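# Press red block flush onto blue block

## Task

Push the red block down onto the blue block so that it seats fully, flush against it rather than resting on the studs, with both blocks still on the table. The blocks must be closely aligned and the press must be firm, since the fit is tight. The joint only counts if it holds by itself once the robot lets go, so release the block and move the gripper away at the end.

## Robot and tools

Robot: one seven-joint xArm7 with a two-finger parallel gripper. There is a single arm, so every command carries exactly one pose.

Frame: everything is given in the scene frame. Its origin is on the table surface straight below the arm's base, +z points upward, and +y lies to the left when facing along +x. Distances are in metres and angles in radians. The base may sit slightly tilted relative to the table, and the reported hand position becomes less accurate at long reach.

Gripper geometry: the fingers extend along the gripper's own +z axis and close along its y axis. end_effector_position (link pinch) is the spot between the closed finger pads, roughly 2 cm short of the fingertips. Closing pushes the tips about 10 mm further along gripper +z. Orientation is end_effector_quat_wxyz, written w first.

The 8-number row used by every motion tool: x, y, z, qw, qx, qy, qz, opening. The first seven are an absolute target pose for the gripper in the scene frame (metres, unit quaternion), not an offset. opening ranges from -1 (closed) to +1 (fully open, 0.084 m). To keep a fixed orientation, repeat the same quaternion in every row rather than copying the reported one, which may have drifted.

execute_actions(actions): actions is a list of actions; each action is a list of up to 15 rows, and each row runs for one 1/30 s step. If an action has fewer than 15 rows, its final row repeats until 15 steps pass. An empty list just returns the current state and images. Any target lying more than 0.6 m from the gripper's position at that action's start, measured along any gripper axis, causes rejection; if the first action fails this against the latest reported state, or any action is malformed, nothing runs at all.

move(target, speed, blocking): target is one 8-number row as above, an absolute pose. The gripper follows a straight path toward it and rotates the shorter way. speed is the path's top speed in m/s, 0.002 to 0.5 (default 0.25); rotation is capped at twice that value in rad/s. Paths last 0.5 to 10 s and stop at 10 s even if unfinished. The path ignores obstacles, and the real gripper lags, can wander and can overshoot the speed, particularly with the arm stretched out. The opening is applied when the move begins. Faster contact hits harder, and aiming deeper past the contact point presses harder. blocking=false returns after 0.5 s while motion continues; until a result shows it ended, new rows and moves are rejected, so use wait or stop.

wait(seconds): 0 to 10 s, holds the last command and lets a running move continue, returning early if it finishes. stop(): brakes a running move; fast motion needs more distance, and the fingers keep moving. zoom_image(camera, region): camera is one of cam_head_left, cam_head_right, cam_high, cam_low, cam_wrist (all 504x504); region is [x0, y0, x1, y1] in image pixels from the top-left corner, at most 504 by 504. read_manual(section) only returns licence texts. finished_scene(scene): pass the current scene's number; it ends the scene irreversibly and reports success.

Result lines: the state gives gripper position, quaternion and linear/angular velocities. grip_measured is the actual finger opening on the -1..1 scale. "Hand target" is the pose the controller is currently driving toward. A "pose unreachable" line means the clearance check (which treats the base mount as arm) altered or blocked the command. A move adds a "move:" line: done means at rest near target; off_target, moving, held (last step blocked by a check) or fault are alternatives; limits=paced means the pose was clipped, limits=held means some steps were blocked and the arm may then jump faster than speed. The distance to target is also given.

Motion behaviour: each step, the commanded pose is clipped to within 70 mm and 16 degrees of the measured pose, then solved by damped inverse kinematics with position favoured over orientation. After an action the arm advances at most to the last clipped pose, so distant goals need further commands. Joint speeds are capped at 3.14 rad/s. The elbow cannot fully straighten.

Gripping: to hold something, command an opening well below grip_measured; the bigger the gap, the tighter the squeeze (about 24 N per pad up to roughly 6 cm width). A quick close can squeeze harder. Re-sending grip_measured still holds lightly. Brief tugs on held parts or pushes on loose objects may occur.

Hazards: if contact torque reaches a joint's limit (waist 46, shoulder 46, upper arm roll 27.6, elbow 27.6, forearm roll 27.6, wrist pitch 18.4, wrist roll 18.4 N m, held weight included), the arm halts, backs off, freezes 10 s and drops the rest of the call. Holding loads warms the motors: MOTOR HOT appears from 65 °C and at 80 °C an OVER-TEMPERATURE FAULT brakes the arm until cooled. Avoid slams, dropping the block, very hard pushes, and anything leaving the table. Approach slowly above the aligned blue block, press down firmly but gradually, then open and lift away.

Each tool is called in YAML: its name, and indented under it one key for each argument.

## Session

execute_actions:
  actions: []

Scene clock: 0.00 s.
end_effector_position=(+0.3456, -0.1656, +0.2355) grip_measured=+1.00 end_effector_quat_wxyz=(+0.113, +0.769, -0.592, -0.211) end_effector_velocity=(+0.000, +0.000, +0.000) end_effector_angular_velocity=(+0.001, -0.001, +0.000)
Joint positions: [-0.409 -1.     0.282  0.712  0.004  1.565  0.968  0.084]
Joint velocities: [ 0.    -0.    -0.     0.     0.001 -0.    -0.001 -0.   ]
Hand target: +0.346, -0.166, +0.236; +0.113, +0.769, -0.592, -0.211

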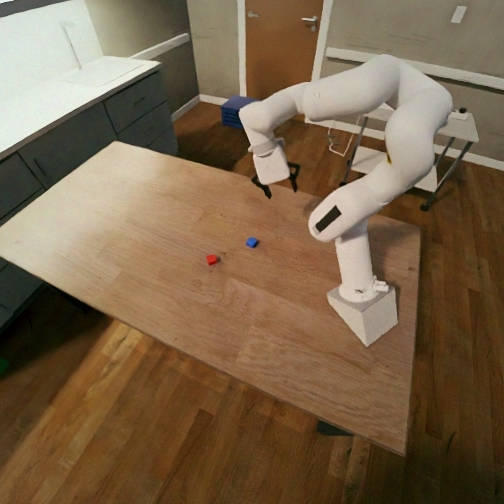

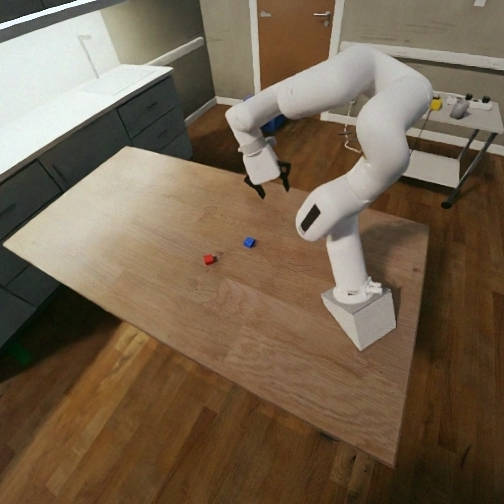

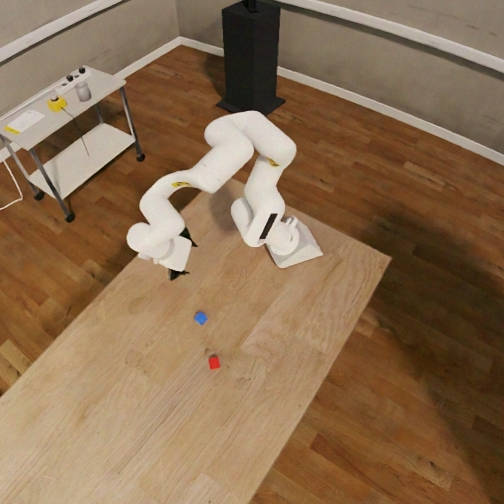

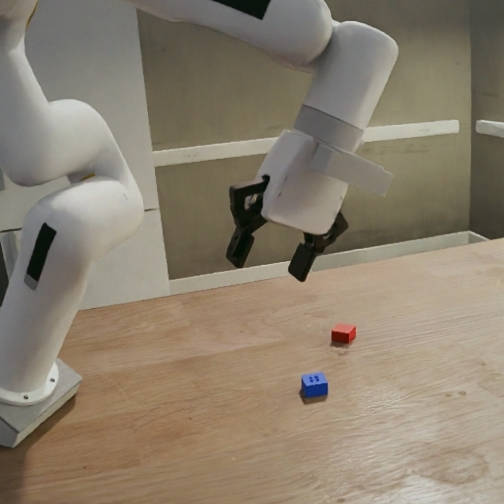

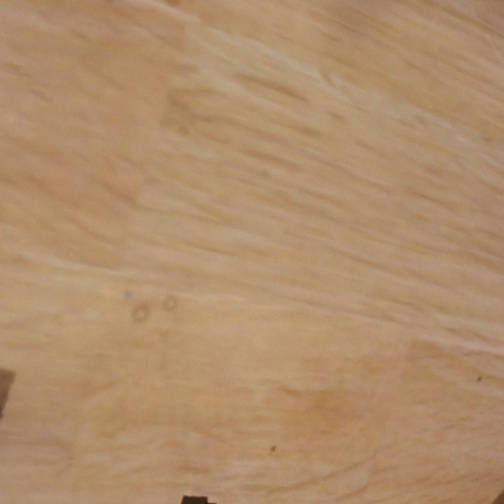

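move:
  target: [0.474,0.038,0.15,0,1,0,0,1]

Scene clock: 3.37 s.
end_effector_position=(+0.4734, +0.0376, +0.1499) grip_measured=+1.00 end_effector_quat_wxyz=(+0.002, +1.000, +0.001, +0.001) end_effector_velocity=(+0.000, +0.001, +0.000) end_effector_angular_velocity=(+0.001, -0.002, +0.003)
Joint positions: [-0.094 -0.668  0.682  0.597 -0.151  0.79   0.466  0.084]
Joint velocities: [ 0.001  0.001  0.001 -0.    -0.001 -0.003 -0.    -0.   ]
Hand target: +0.473, +0.038, +0.150; +0.002, +1.000, +0.001, +0.001
Off the commanded pose: 0.001 m, 0 deg.
move: done
camera_calibration (this result's frames):
cam_wrist: T_world_to_cam=[[-0.0000522062, -0.999995, -0.00304437, 0.0717581], [-0.999991, 0.0000652826, -0.00429531, 0.542223], [0.00429549, 0.00304412, -0.999986, 0.280847], [0, 0, 0, 1]] pos_world=[0.541015, 0.0708674, 0.283391]

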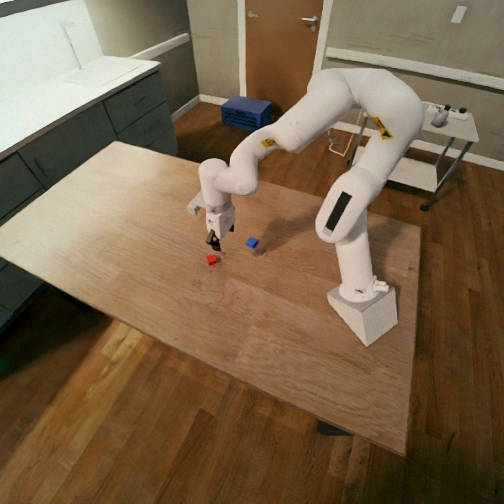

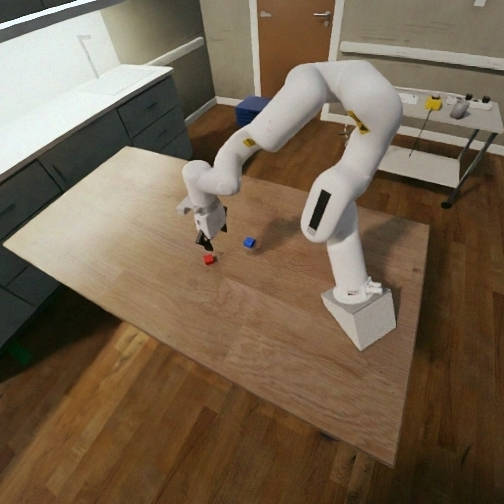

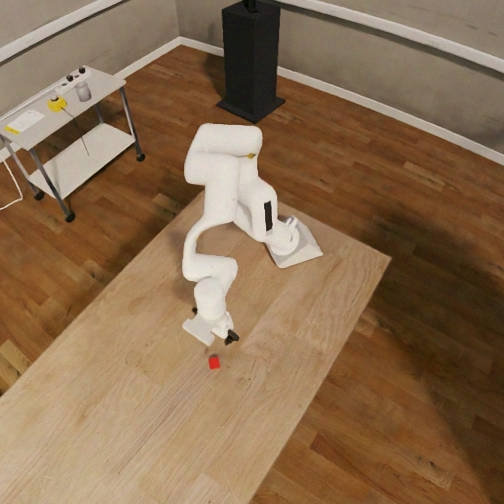

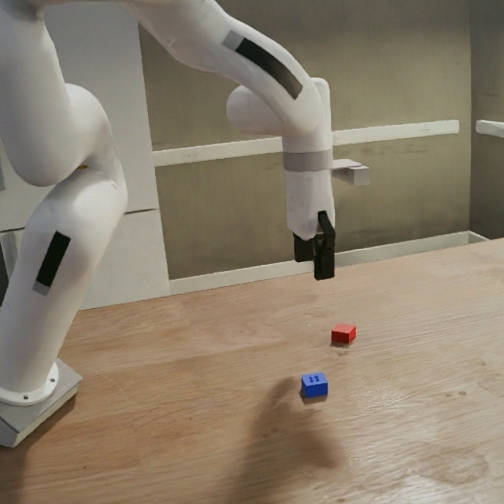

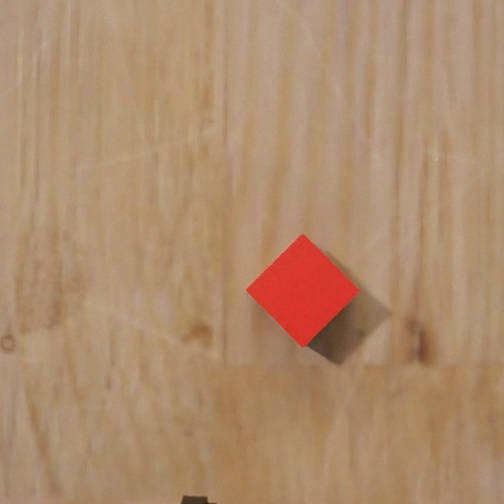

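move:
  target: [0.5275,0.0526,0.07,0,0.924,0.383,0,1]

move:
  target: [0.5275,0.0526,0.03,0,0.924,0.383,0,1]
  speed: 0.1

Scene clock: 5.53 s.
end_effector_position=(+0.5275, +0.0532, +0.0705) grip_measured=+1.00 end_effector_quat_wxyz=(+0.000, +0.924, +0.383, +0.001) end_effector_velocity=(+0.000, -0.000, -0.000) end_effector_angular_velocity=(-0.001, +0.000, +0.002)
Joint positions: [-0.23  -0.249  0.729  0.758 -0.562  0.646 -0.039  0.084]
Joint velocities: [-0.001  0.001  0.001  0.    -0.001  0.    -0.001  0.   ]
Hand target: +0.527, +0.053, +0.070; +0.000, +0.924, +0.383, +0.000
Off the commanded pose: 0.001 m, 0 deg.
move: done
camera_calibration (this result's frames):
cam_wrist: T_world_to_cam=[[0.707049, -0.707128, -0.0072312, -0.301175], [-0.707161, -0.70704, -0.00413746, 0.479037], [-0.00218703, 0.00803901, -0.999965, 0.204304], [0, 0, 0, 1]] pos_world=[0.552149, 0.124087, 0.204101]

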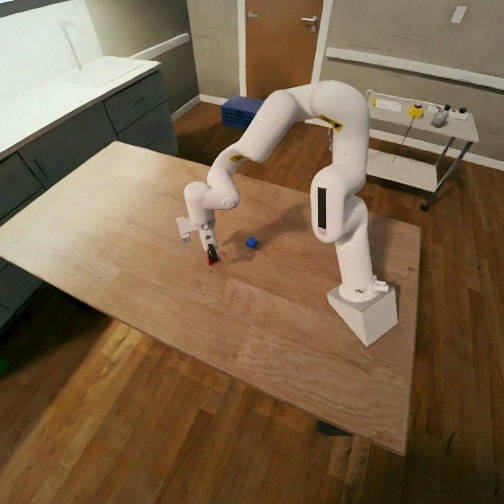

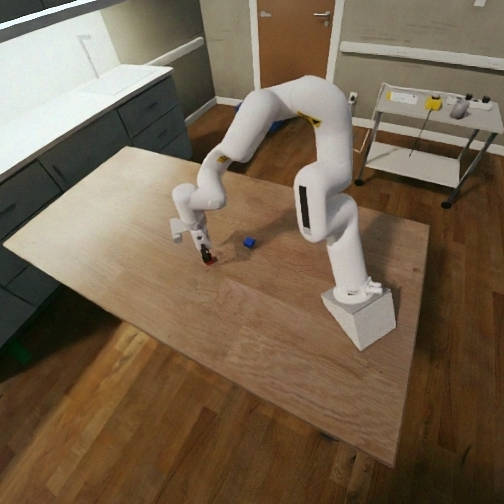

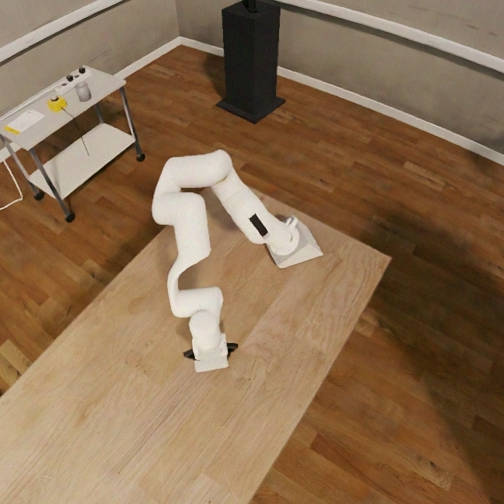

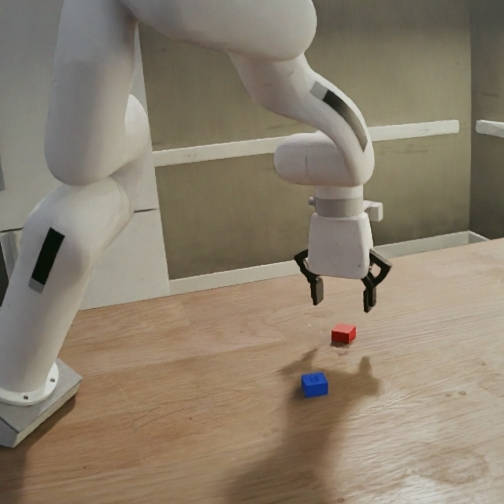

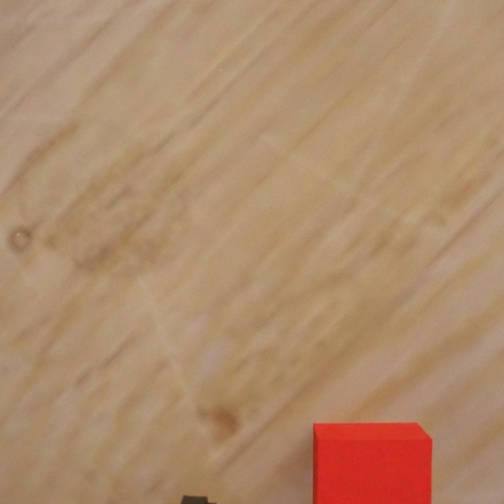

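Scene clock: 6.30 s.
end_effector_position=(+0.5278, +0.0530, +0.0305) grip_measured=+1.00 end_effector_quat_wxyz=(-0.000, +0.924, +0.383, +0.001) end_effector_velocity=(+0.001, -0.000, +0.000) end_effector_angular_velocity=(-0.003, -0.002, -0.001)
Joint positions: [-0.306 -0.116  0.762  0.775 -0.755  0.592  0.094  0.084]
Joint velocities: [-0.002  0.     0.003  0.001 -0.006  0.001  0.006 -0.   ]
Hand target: +0.528, +0.053, +0.030; -0.000, +0.924, +0.383, +0.000
Off the commanded pose: 0.001 m, 0 deg.
move: done
camera_calibration (this result's frames):
cam_wrist: T_world_to_cam=[[0.707013, -0.707162, -0.00738268, -0.301769], [-0.707197, -0.707003, -0.00433702, 0.479004], [-0.00215261, 0.00828734, -0.999963, 0.164314], [0, 0, 0, 1]] pos_world=[0.552458, 0.123897, 0.164158]

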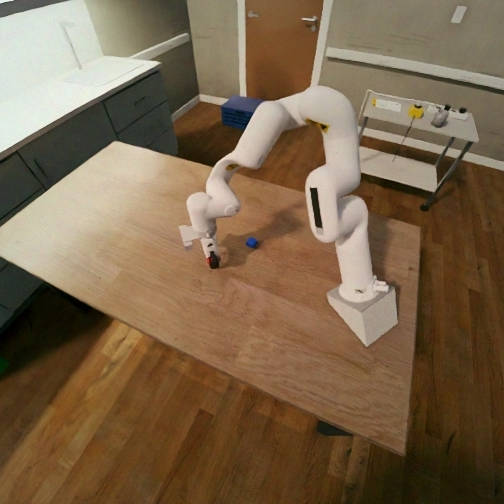

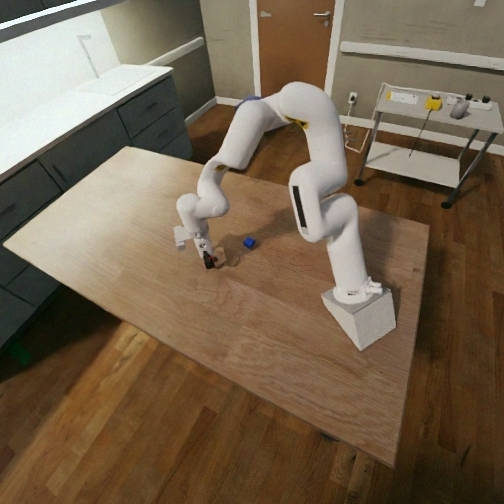

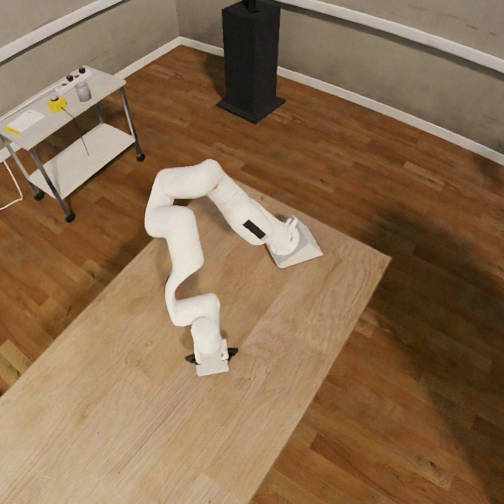

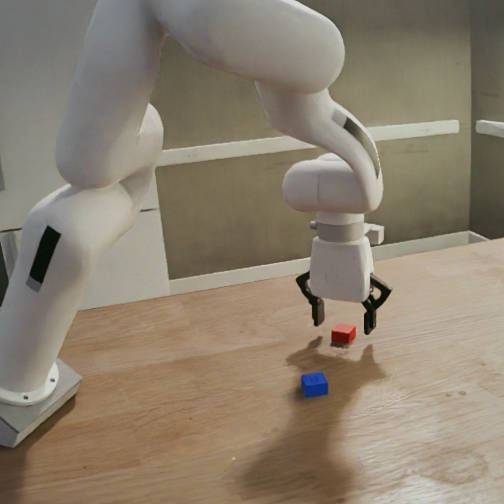

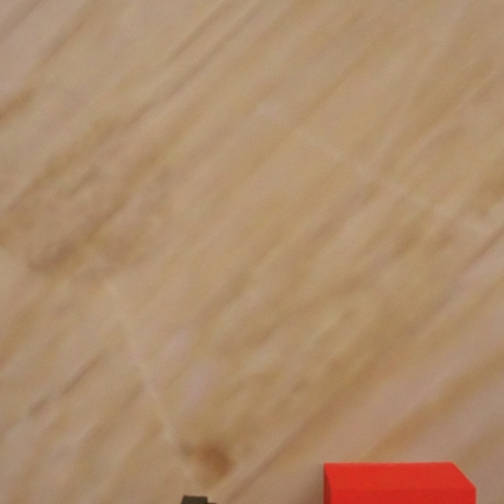

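move:
  target: [0.5275,0.0526,0.025,0,0.924,0.383,0,1]
  speed: 0.05

move:
  target: [0.5275,0.0526,0.025,0,0.924,0.383,0,-1]

Scene clock: 7.10 s.
end_effector_position=(+0.5275, +0.0526, +0.0251) grip_measured=+1.00 end_effector_quat_wxyz=(-0.000, +0.924, +0.383, +0.000) end_effector_velocity=(+0.001, +0.000, +0.000) end_effector_angular_velocity=(+0.001, -0.002, -0.001)
Joint positions: [-0.314 -0.097  0.764  0.779 -0.784  0.589  0.114  0.084]
Joint velocities: [ 0.     0.     0.     0.001 -0.001 -0.001  0.003 -0.   ]
Hand target: +0.528, +0.053, +0.025; -0.000, +0.924, +0.383, +0.000
Off the commanded pose: 0.000 m, 0 deg.
move: done
camera_calibration (this result's frames):
cam_wrist: T_world_to_cam=[[0.706712, -0.707458, -0.00781227, -0.301699], [-0.707494, -0.706712, -0.0032114, 0.478652], [-0.00324909, 0.00779667, -0.999964, 0.15945], [0, 0, 0, 1]] pos_world=[0.552376, 0.123586, 0.158625]

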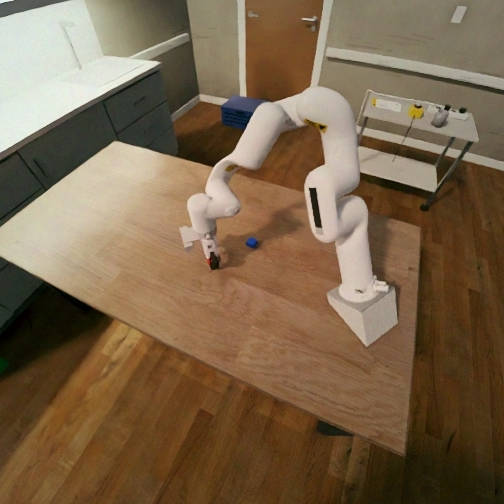

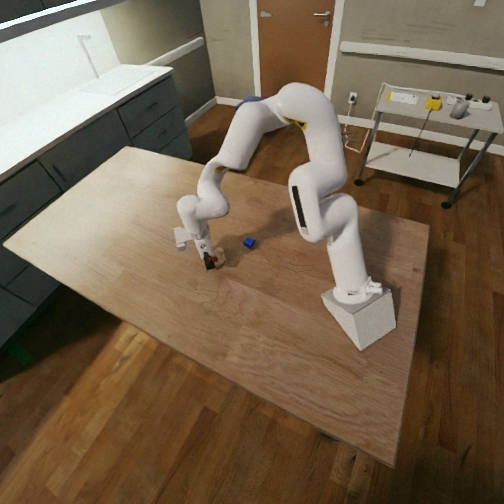

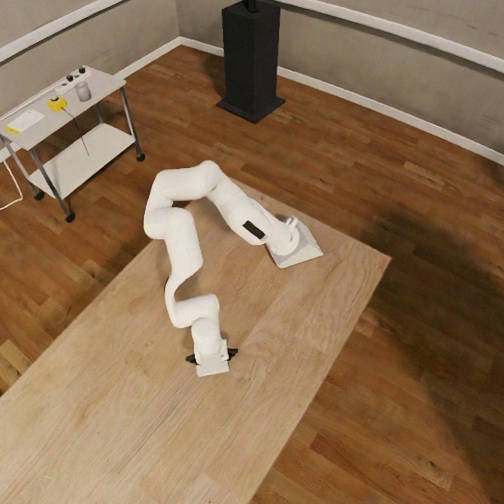

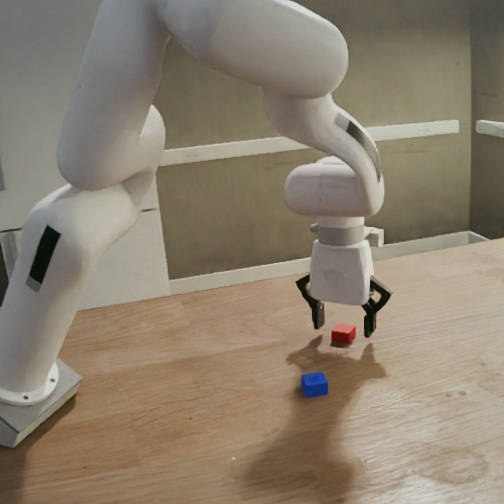

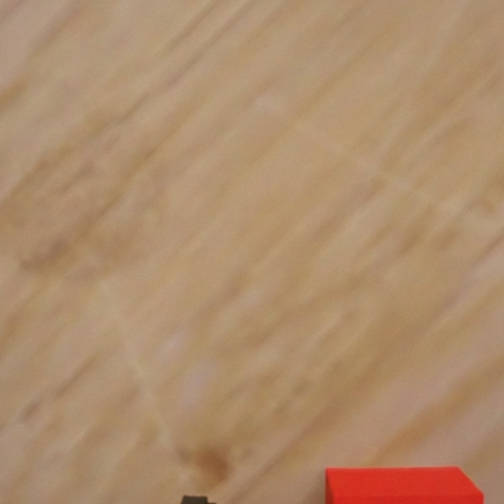

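Scene clock: 7.80 s.
end_effector_position=(+0.5276, +0.0526, +0.0251) grip_measured=-0.28 end_effector_quat_wxyz=(+0.000, +0.924, +0.383, +0.000) end_effector_velocity=(+0.000, +0.000, -0.000) end_effector_angular_velocity=(+0.001, -0.000, +0.001)
Joint positions: [-0.314 -0.097  0.765  0.779 -0.784  0.589  0.114  0.032]
Joint velocities: [-0.    -0.     0.    -0.     0.001 -0.001 -0.001 -0.   ]
Hand target: +0.528, +0.053, +0.025; -0.000, +0.924, +0.383, +0.000
Off the commanded pose: 0.000 m, 0 deg.
move: done
camera_calibration (this result's frames):
cam_wrist: T_world_to_cam=[[0.706705, -0.707466, -0.00777078, -0.301723], [-0.707501, -0.706705, -0.00320756, 0.478663], [-0.00322241, 0.00776464, -0.999965, 0.159428], [0, 0, 0, 1]] pos_world=[0.552397, 0.123577, 0.158614]

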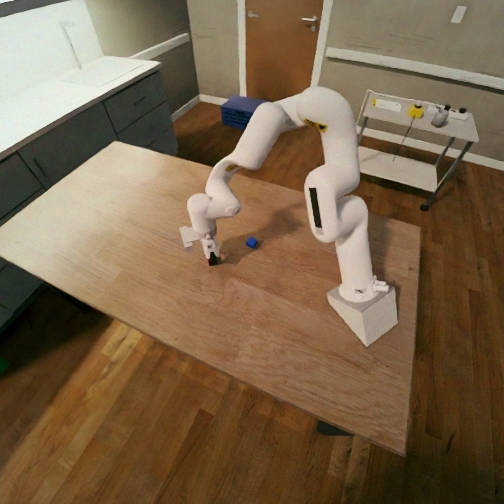

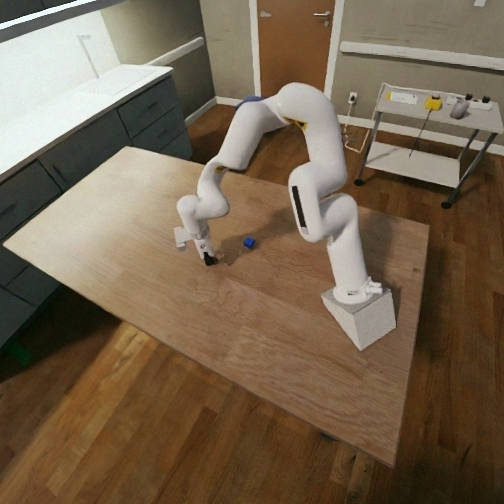

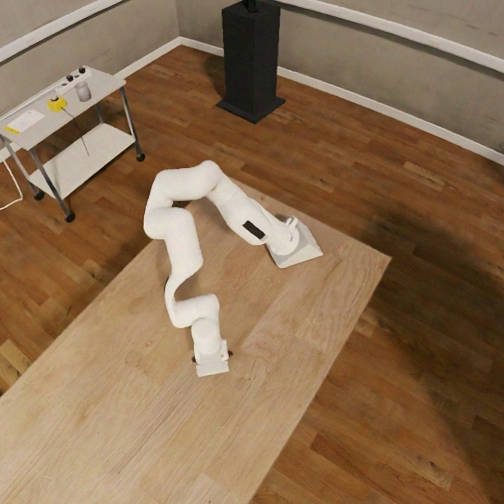

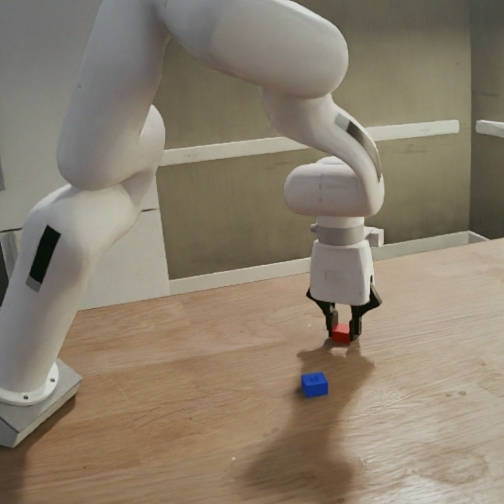

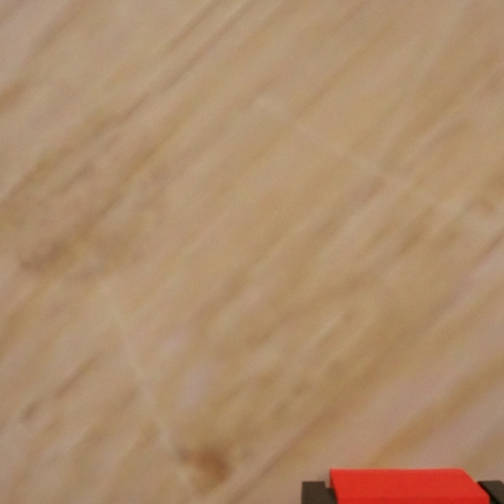

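move:
  target: [0.5275,0.0526,0.08,0,0.924,0.383,0,-1]

move:
  target: [0.3575,-0.1155,0.15,0,1,0,0,-1]

Scene clock: 8.70 s.
end_effector_position=(+0.5272, +0.0522, +0.0794) grip_measured=-0.28 end_effector_quat_wxyz=(-0.000, +0.924, +0.383, -0.001) end_effector_velocity=(+0.002, +0.002, +0.003) end_effector_angular_velocity=(+0.003, -0.006, +0.002)
Joint positions: [-0.223 -0.278  0.729  0.758 -0.517  0.664 -0.071  0.032]
Joint velocities: [ 0.004 -0.002  0.001  0.004  0.002  0.    -0.001  0.   ]
Hand target: +0.527, +0.052, +0.080; -0.000, +0.924, +0.383, -0.000
Off the commanded pose: 0.001 m, 0 deg.
move: done
camera_calibration (this result's frames):
cam_wrist: T_world_to_cam=[[0.706454, -0.707706, -0.00865107, -0.301091], [-0.707742, -0.706469, -0.0016838, 0.478287], [-0.00492008, 0.00731225, -0.999961, 0.214674], [0, 0, 0, 1]] pos_world=[0.552267, 0.123241, 0.212866]

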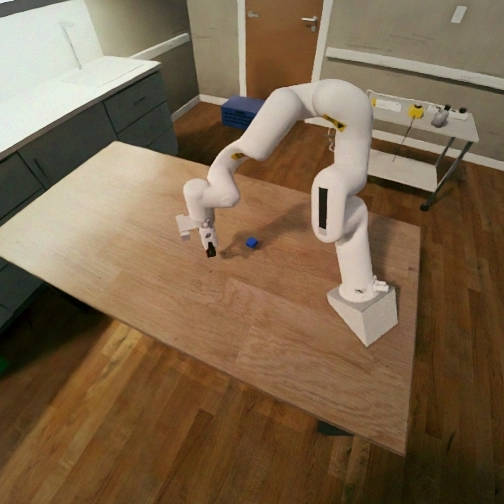

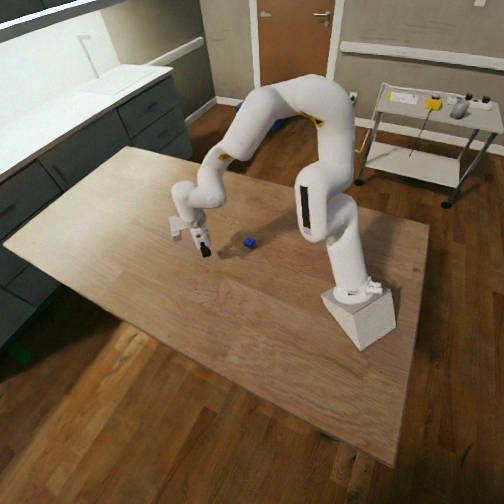

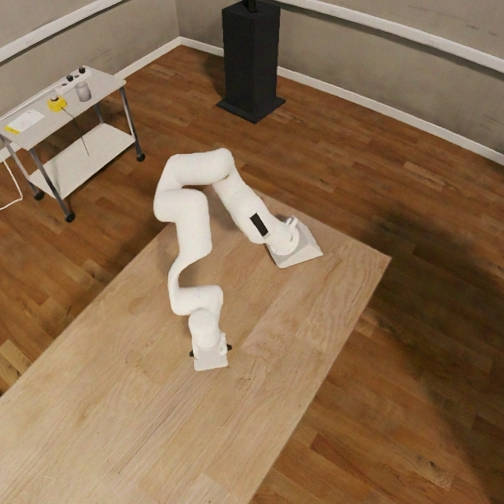

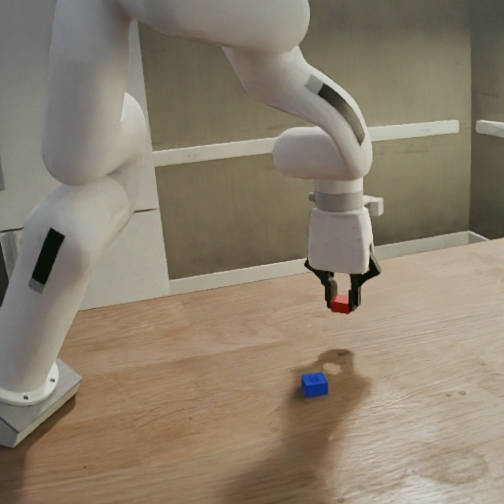

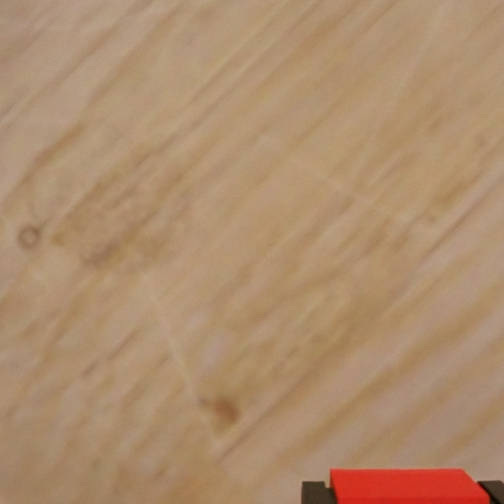

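Scene clock: 10.73 s.
end_effector_position=(+0.3580, -0.1156, +0.1492) grip_measured=-0.28 end_effector_quat_wxyz=(-0.001, +1.000, -0.000, -0.001) end_effector_velocity=(-0.001, -0.001, +0.000) end_effector_angular_velocity=(+0.001, +0.000, -0.003)
Joint positions: [-0.036 -1.313  0.232  0.178 -0.086  0.945 -0.051  0.032]
Joint velocities: [-0.001 -0.004 -0.003 -0.001 -0.001  0.003  0.    -0.   ]
Hand target: +0.358, -0.116, +0.149; -0.001, +1.000, -0.000, -0.001
Off the commanded pose: 0.001 m, 0 deg.
move: done
camera_calibration (this result's frames):
cam_wrist: T_world_to_cam=[[-0.00144712, -0.999954, -0.00945483, -0.079944], [-0.999999, 0.0014542, -0.000742455, 0.4264], [0.00075617, 0.00945374, -0.999955, 0.283134], [0, 0, 0, 1]] pos_world=[0.42607, -0.0832371, 0.282682]

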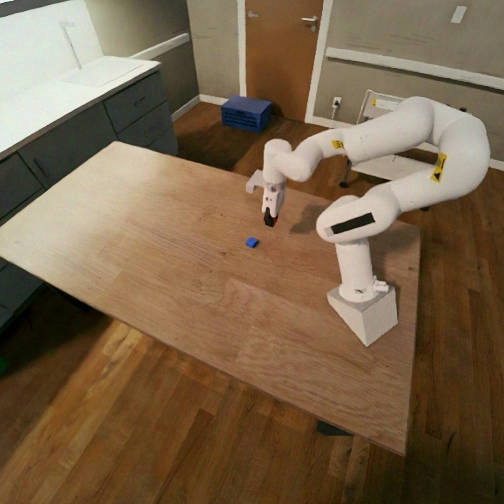

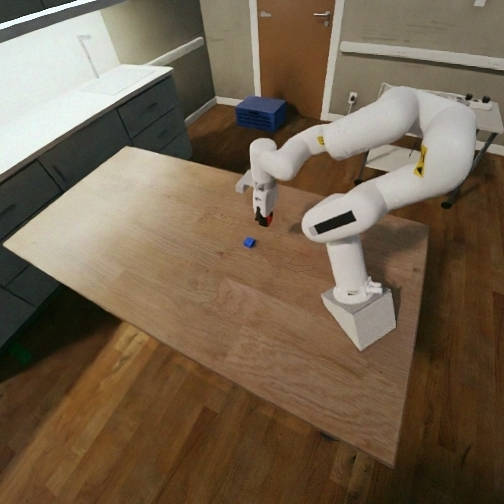

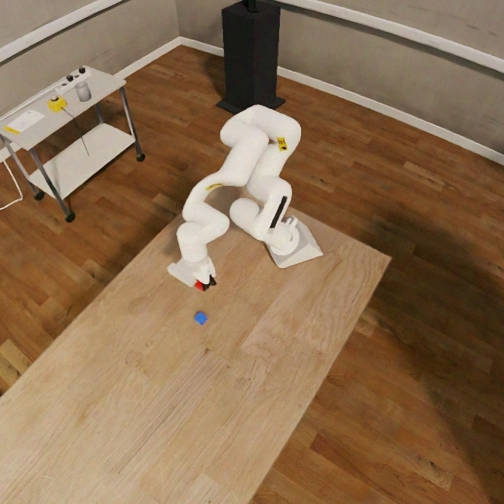

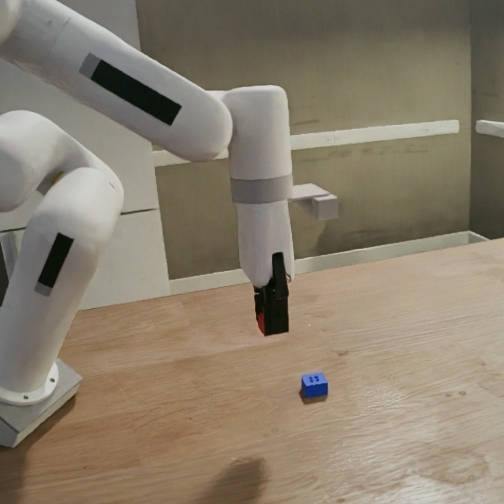

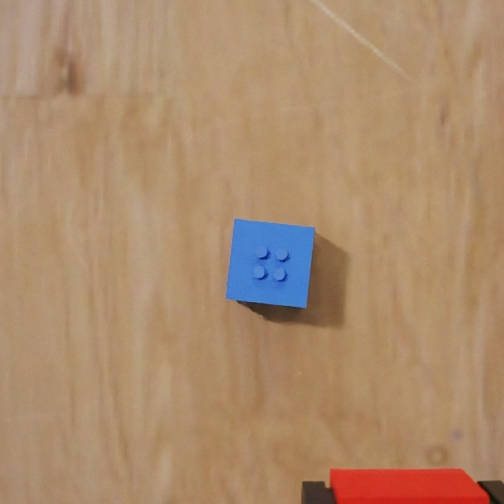

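zoom_image:
  camera: "cam_wrist"
  region: [200, 190, 340, 330]

Region (200, 190, 340, 330) of cam_wrist's 504x504 image, scaled by 3.600, with more detail than that image has.

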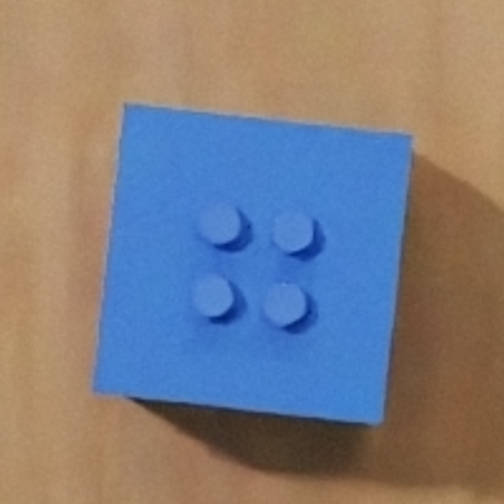

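move:
  target: [0.4222,-0.0870,0.07,0,0.9986,-0.0532,0,-1]

zoom_image:
  camera: "cam_wrist"
  region: [284, 384, 504, 504]

Scene clock: 12.47 s.
end_effector_position=(+0.4219, -0.0867, +0.0706) grip_measured=-0.28 end_effector_quat_wxyz=(-0.000, +0.999, -0.053, +0.000) end_effector_velocity=(-0.000, +0.000, -0.001) end_effector_angular_velocity=(+0.000, +0.002, +0.002)
Joint positions: [-0.21  -0.766  0.408  0.279 -0.123  0.483  0.198  0.032]
Joint velocities: [-0.002  0.004  0.002  0.001 -0.001 -0.002 -0.    -0.   ]
Hand target: +0.422, -0.087, +0.070; -0.000, +0.999, -0.053, +0.000
Off the commanded pose: 0.001 m, 0 deg.
move: done
camera_calibration (this result's frames):
cam_wrist: T_world_to_cam=[[-0.106892, -0.994237, -0.00819119, -0.00682474], [-0.994259, 0.106927, -0.00401001, 0.497186], [0.00486276, 0.00771553, -0.999958, 0.202257], [0, 0, 0, 1]] pos_world=[0.492618, -0.0615085, 0.204186]

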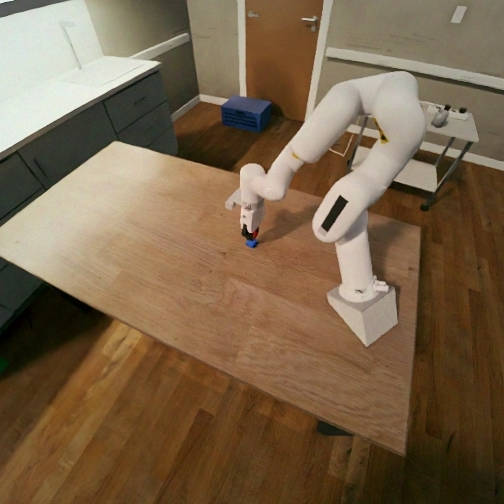

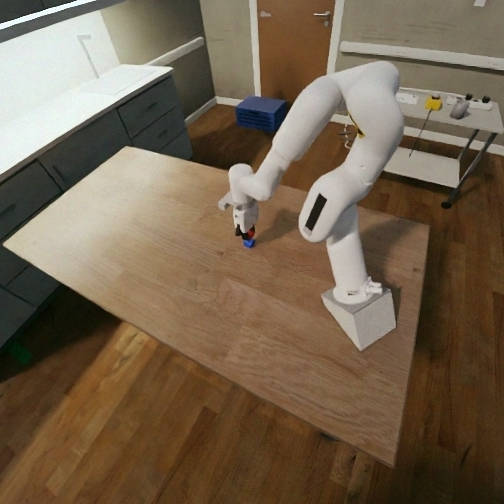

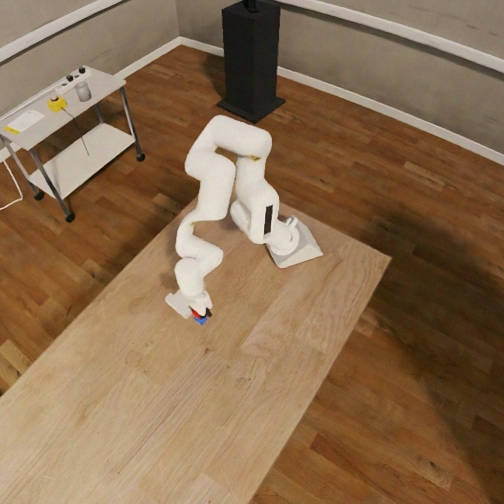

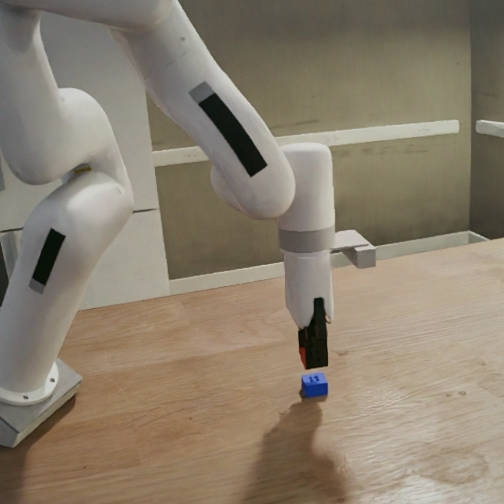

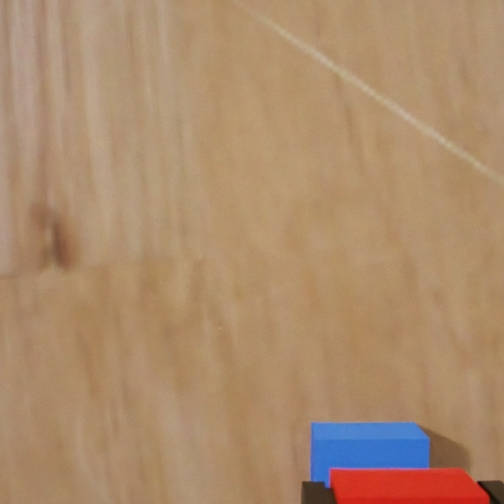

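Region (284, 384, 504, 504) of cam_wrist's 504x504 image, scaled by 2.291, with more detail than that image has; it fills the top 275 rows of this view, and the rest is white.

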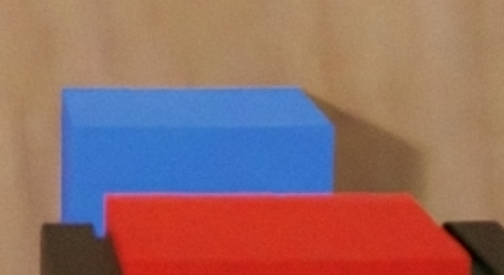

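move:
  target: [0.4220,-0.0860,0.052,0,0.9986,-0.0532,0,-1]
  speed: 0.05

zoom_image:
  camera: "cam_wrist"
  region: [284, 384, 504, 504]

Scene clock: 13.37 s.
end_effector_position=(+0.4221, -0.0859, +0.0522) grip_measured=-0.28 end_effector_quat_wxyz=(-0.000, +0.999, -0.053, +0.000) end_effector_velocity=(+0.002, +0.000, +0.001) end_effector_angular_velocity=(-0.000, -0.005, +0.003)
Joint positions: [-0.259 -0.694  0.436  0.275 -0.15   0.401  0.219  0.032]
Joint velocities: [-0.    -0.     0.001  0.002 -0.001 -0.003 -0.002 -0.   ]
Hand target: +0.422, -0.086, +0.052; -0.000, +0.999, -0.053, +0.000
Off the commanded pose: 0.000 m, 0 deg.
move: done
camera_calibration (this result's frames):
cam_wrist: T_world_to_cam=[[-0.107278, -0.994196, -0.00806304, -0.00605839], [-0.99422, 0.107308, -0.00336202, 0.497168], [0.00420774, 0.00765577, -0.999962, 0.184142], [0, 0, 0, 1]] pos_world=[0.49287, -0.060783, 0.185757]

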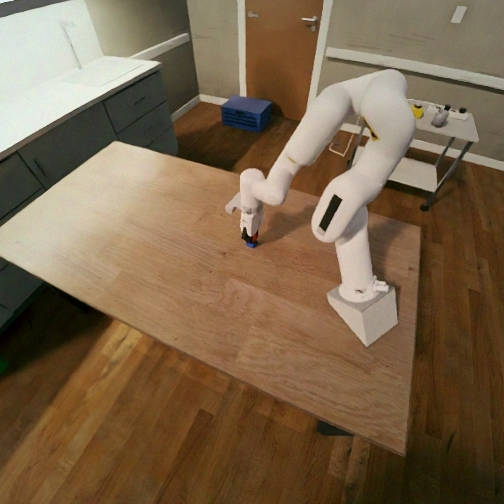

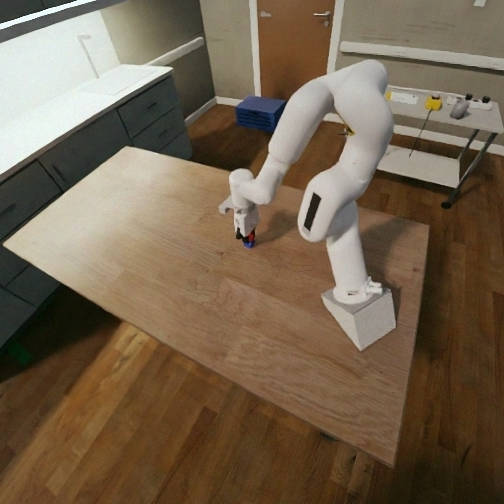

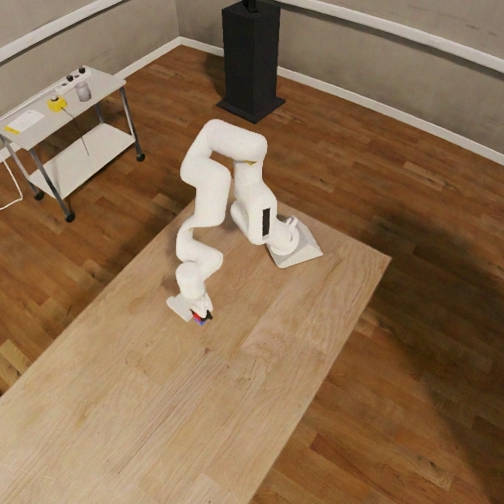

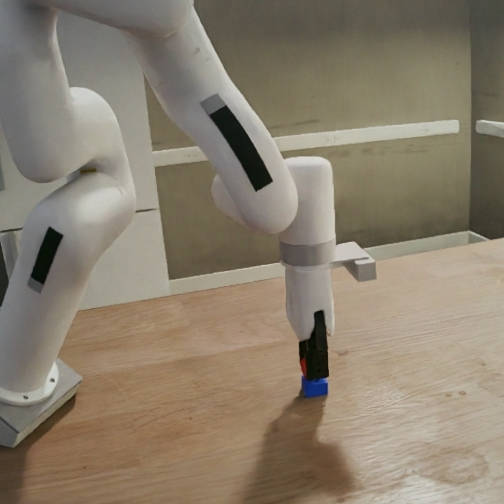

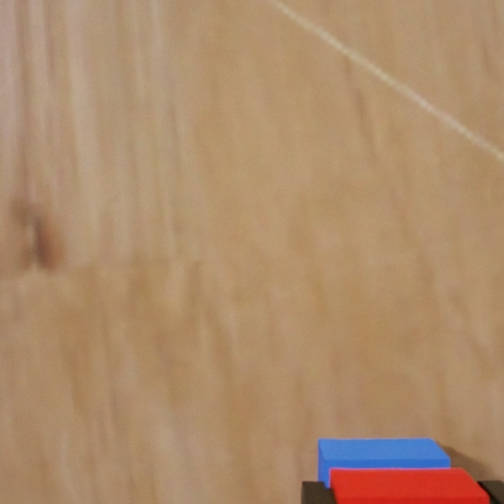

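Region (284, 384, 504, 504) of cam_wrist's 504x504 image, scaled by 2.291, with more detail than that image has; it fills the top 275 rows of this view, and the rest is white.

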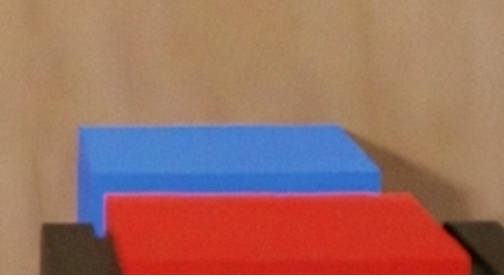

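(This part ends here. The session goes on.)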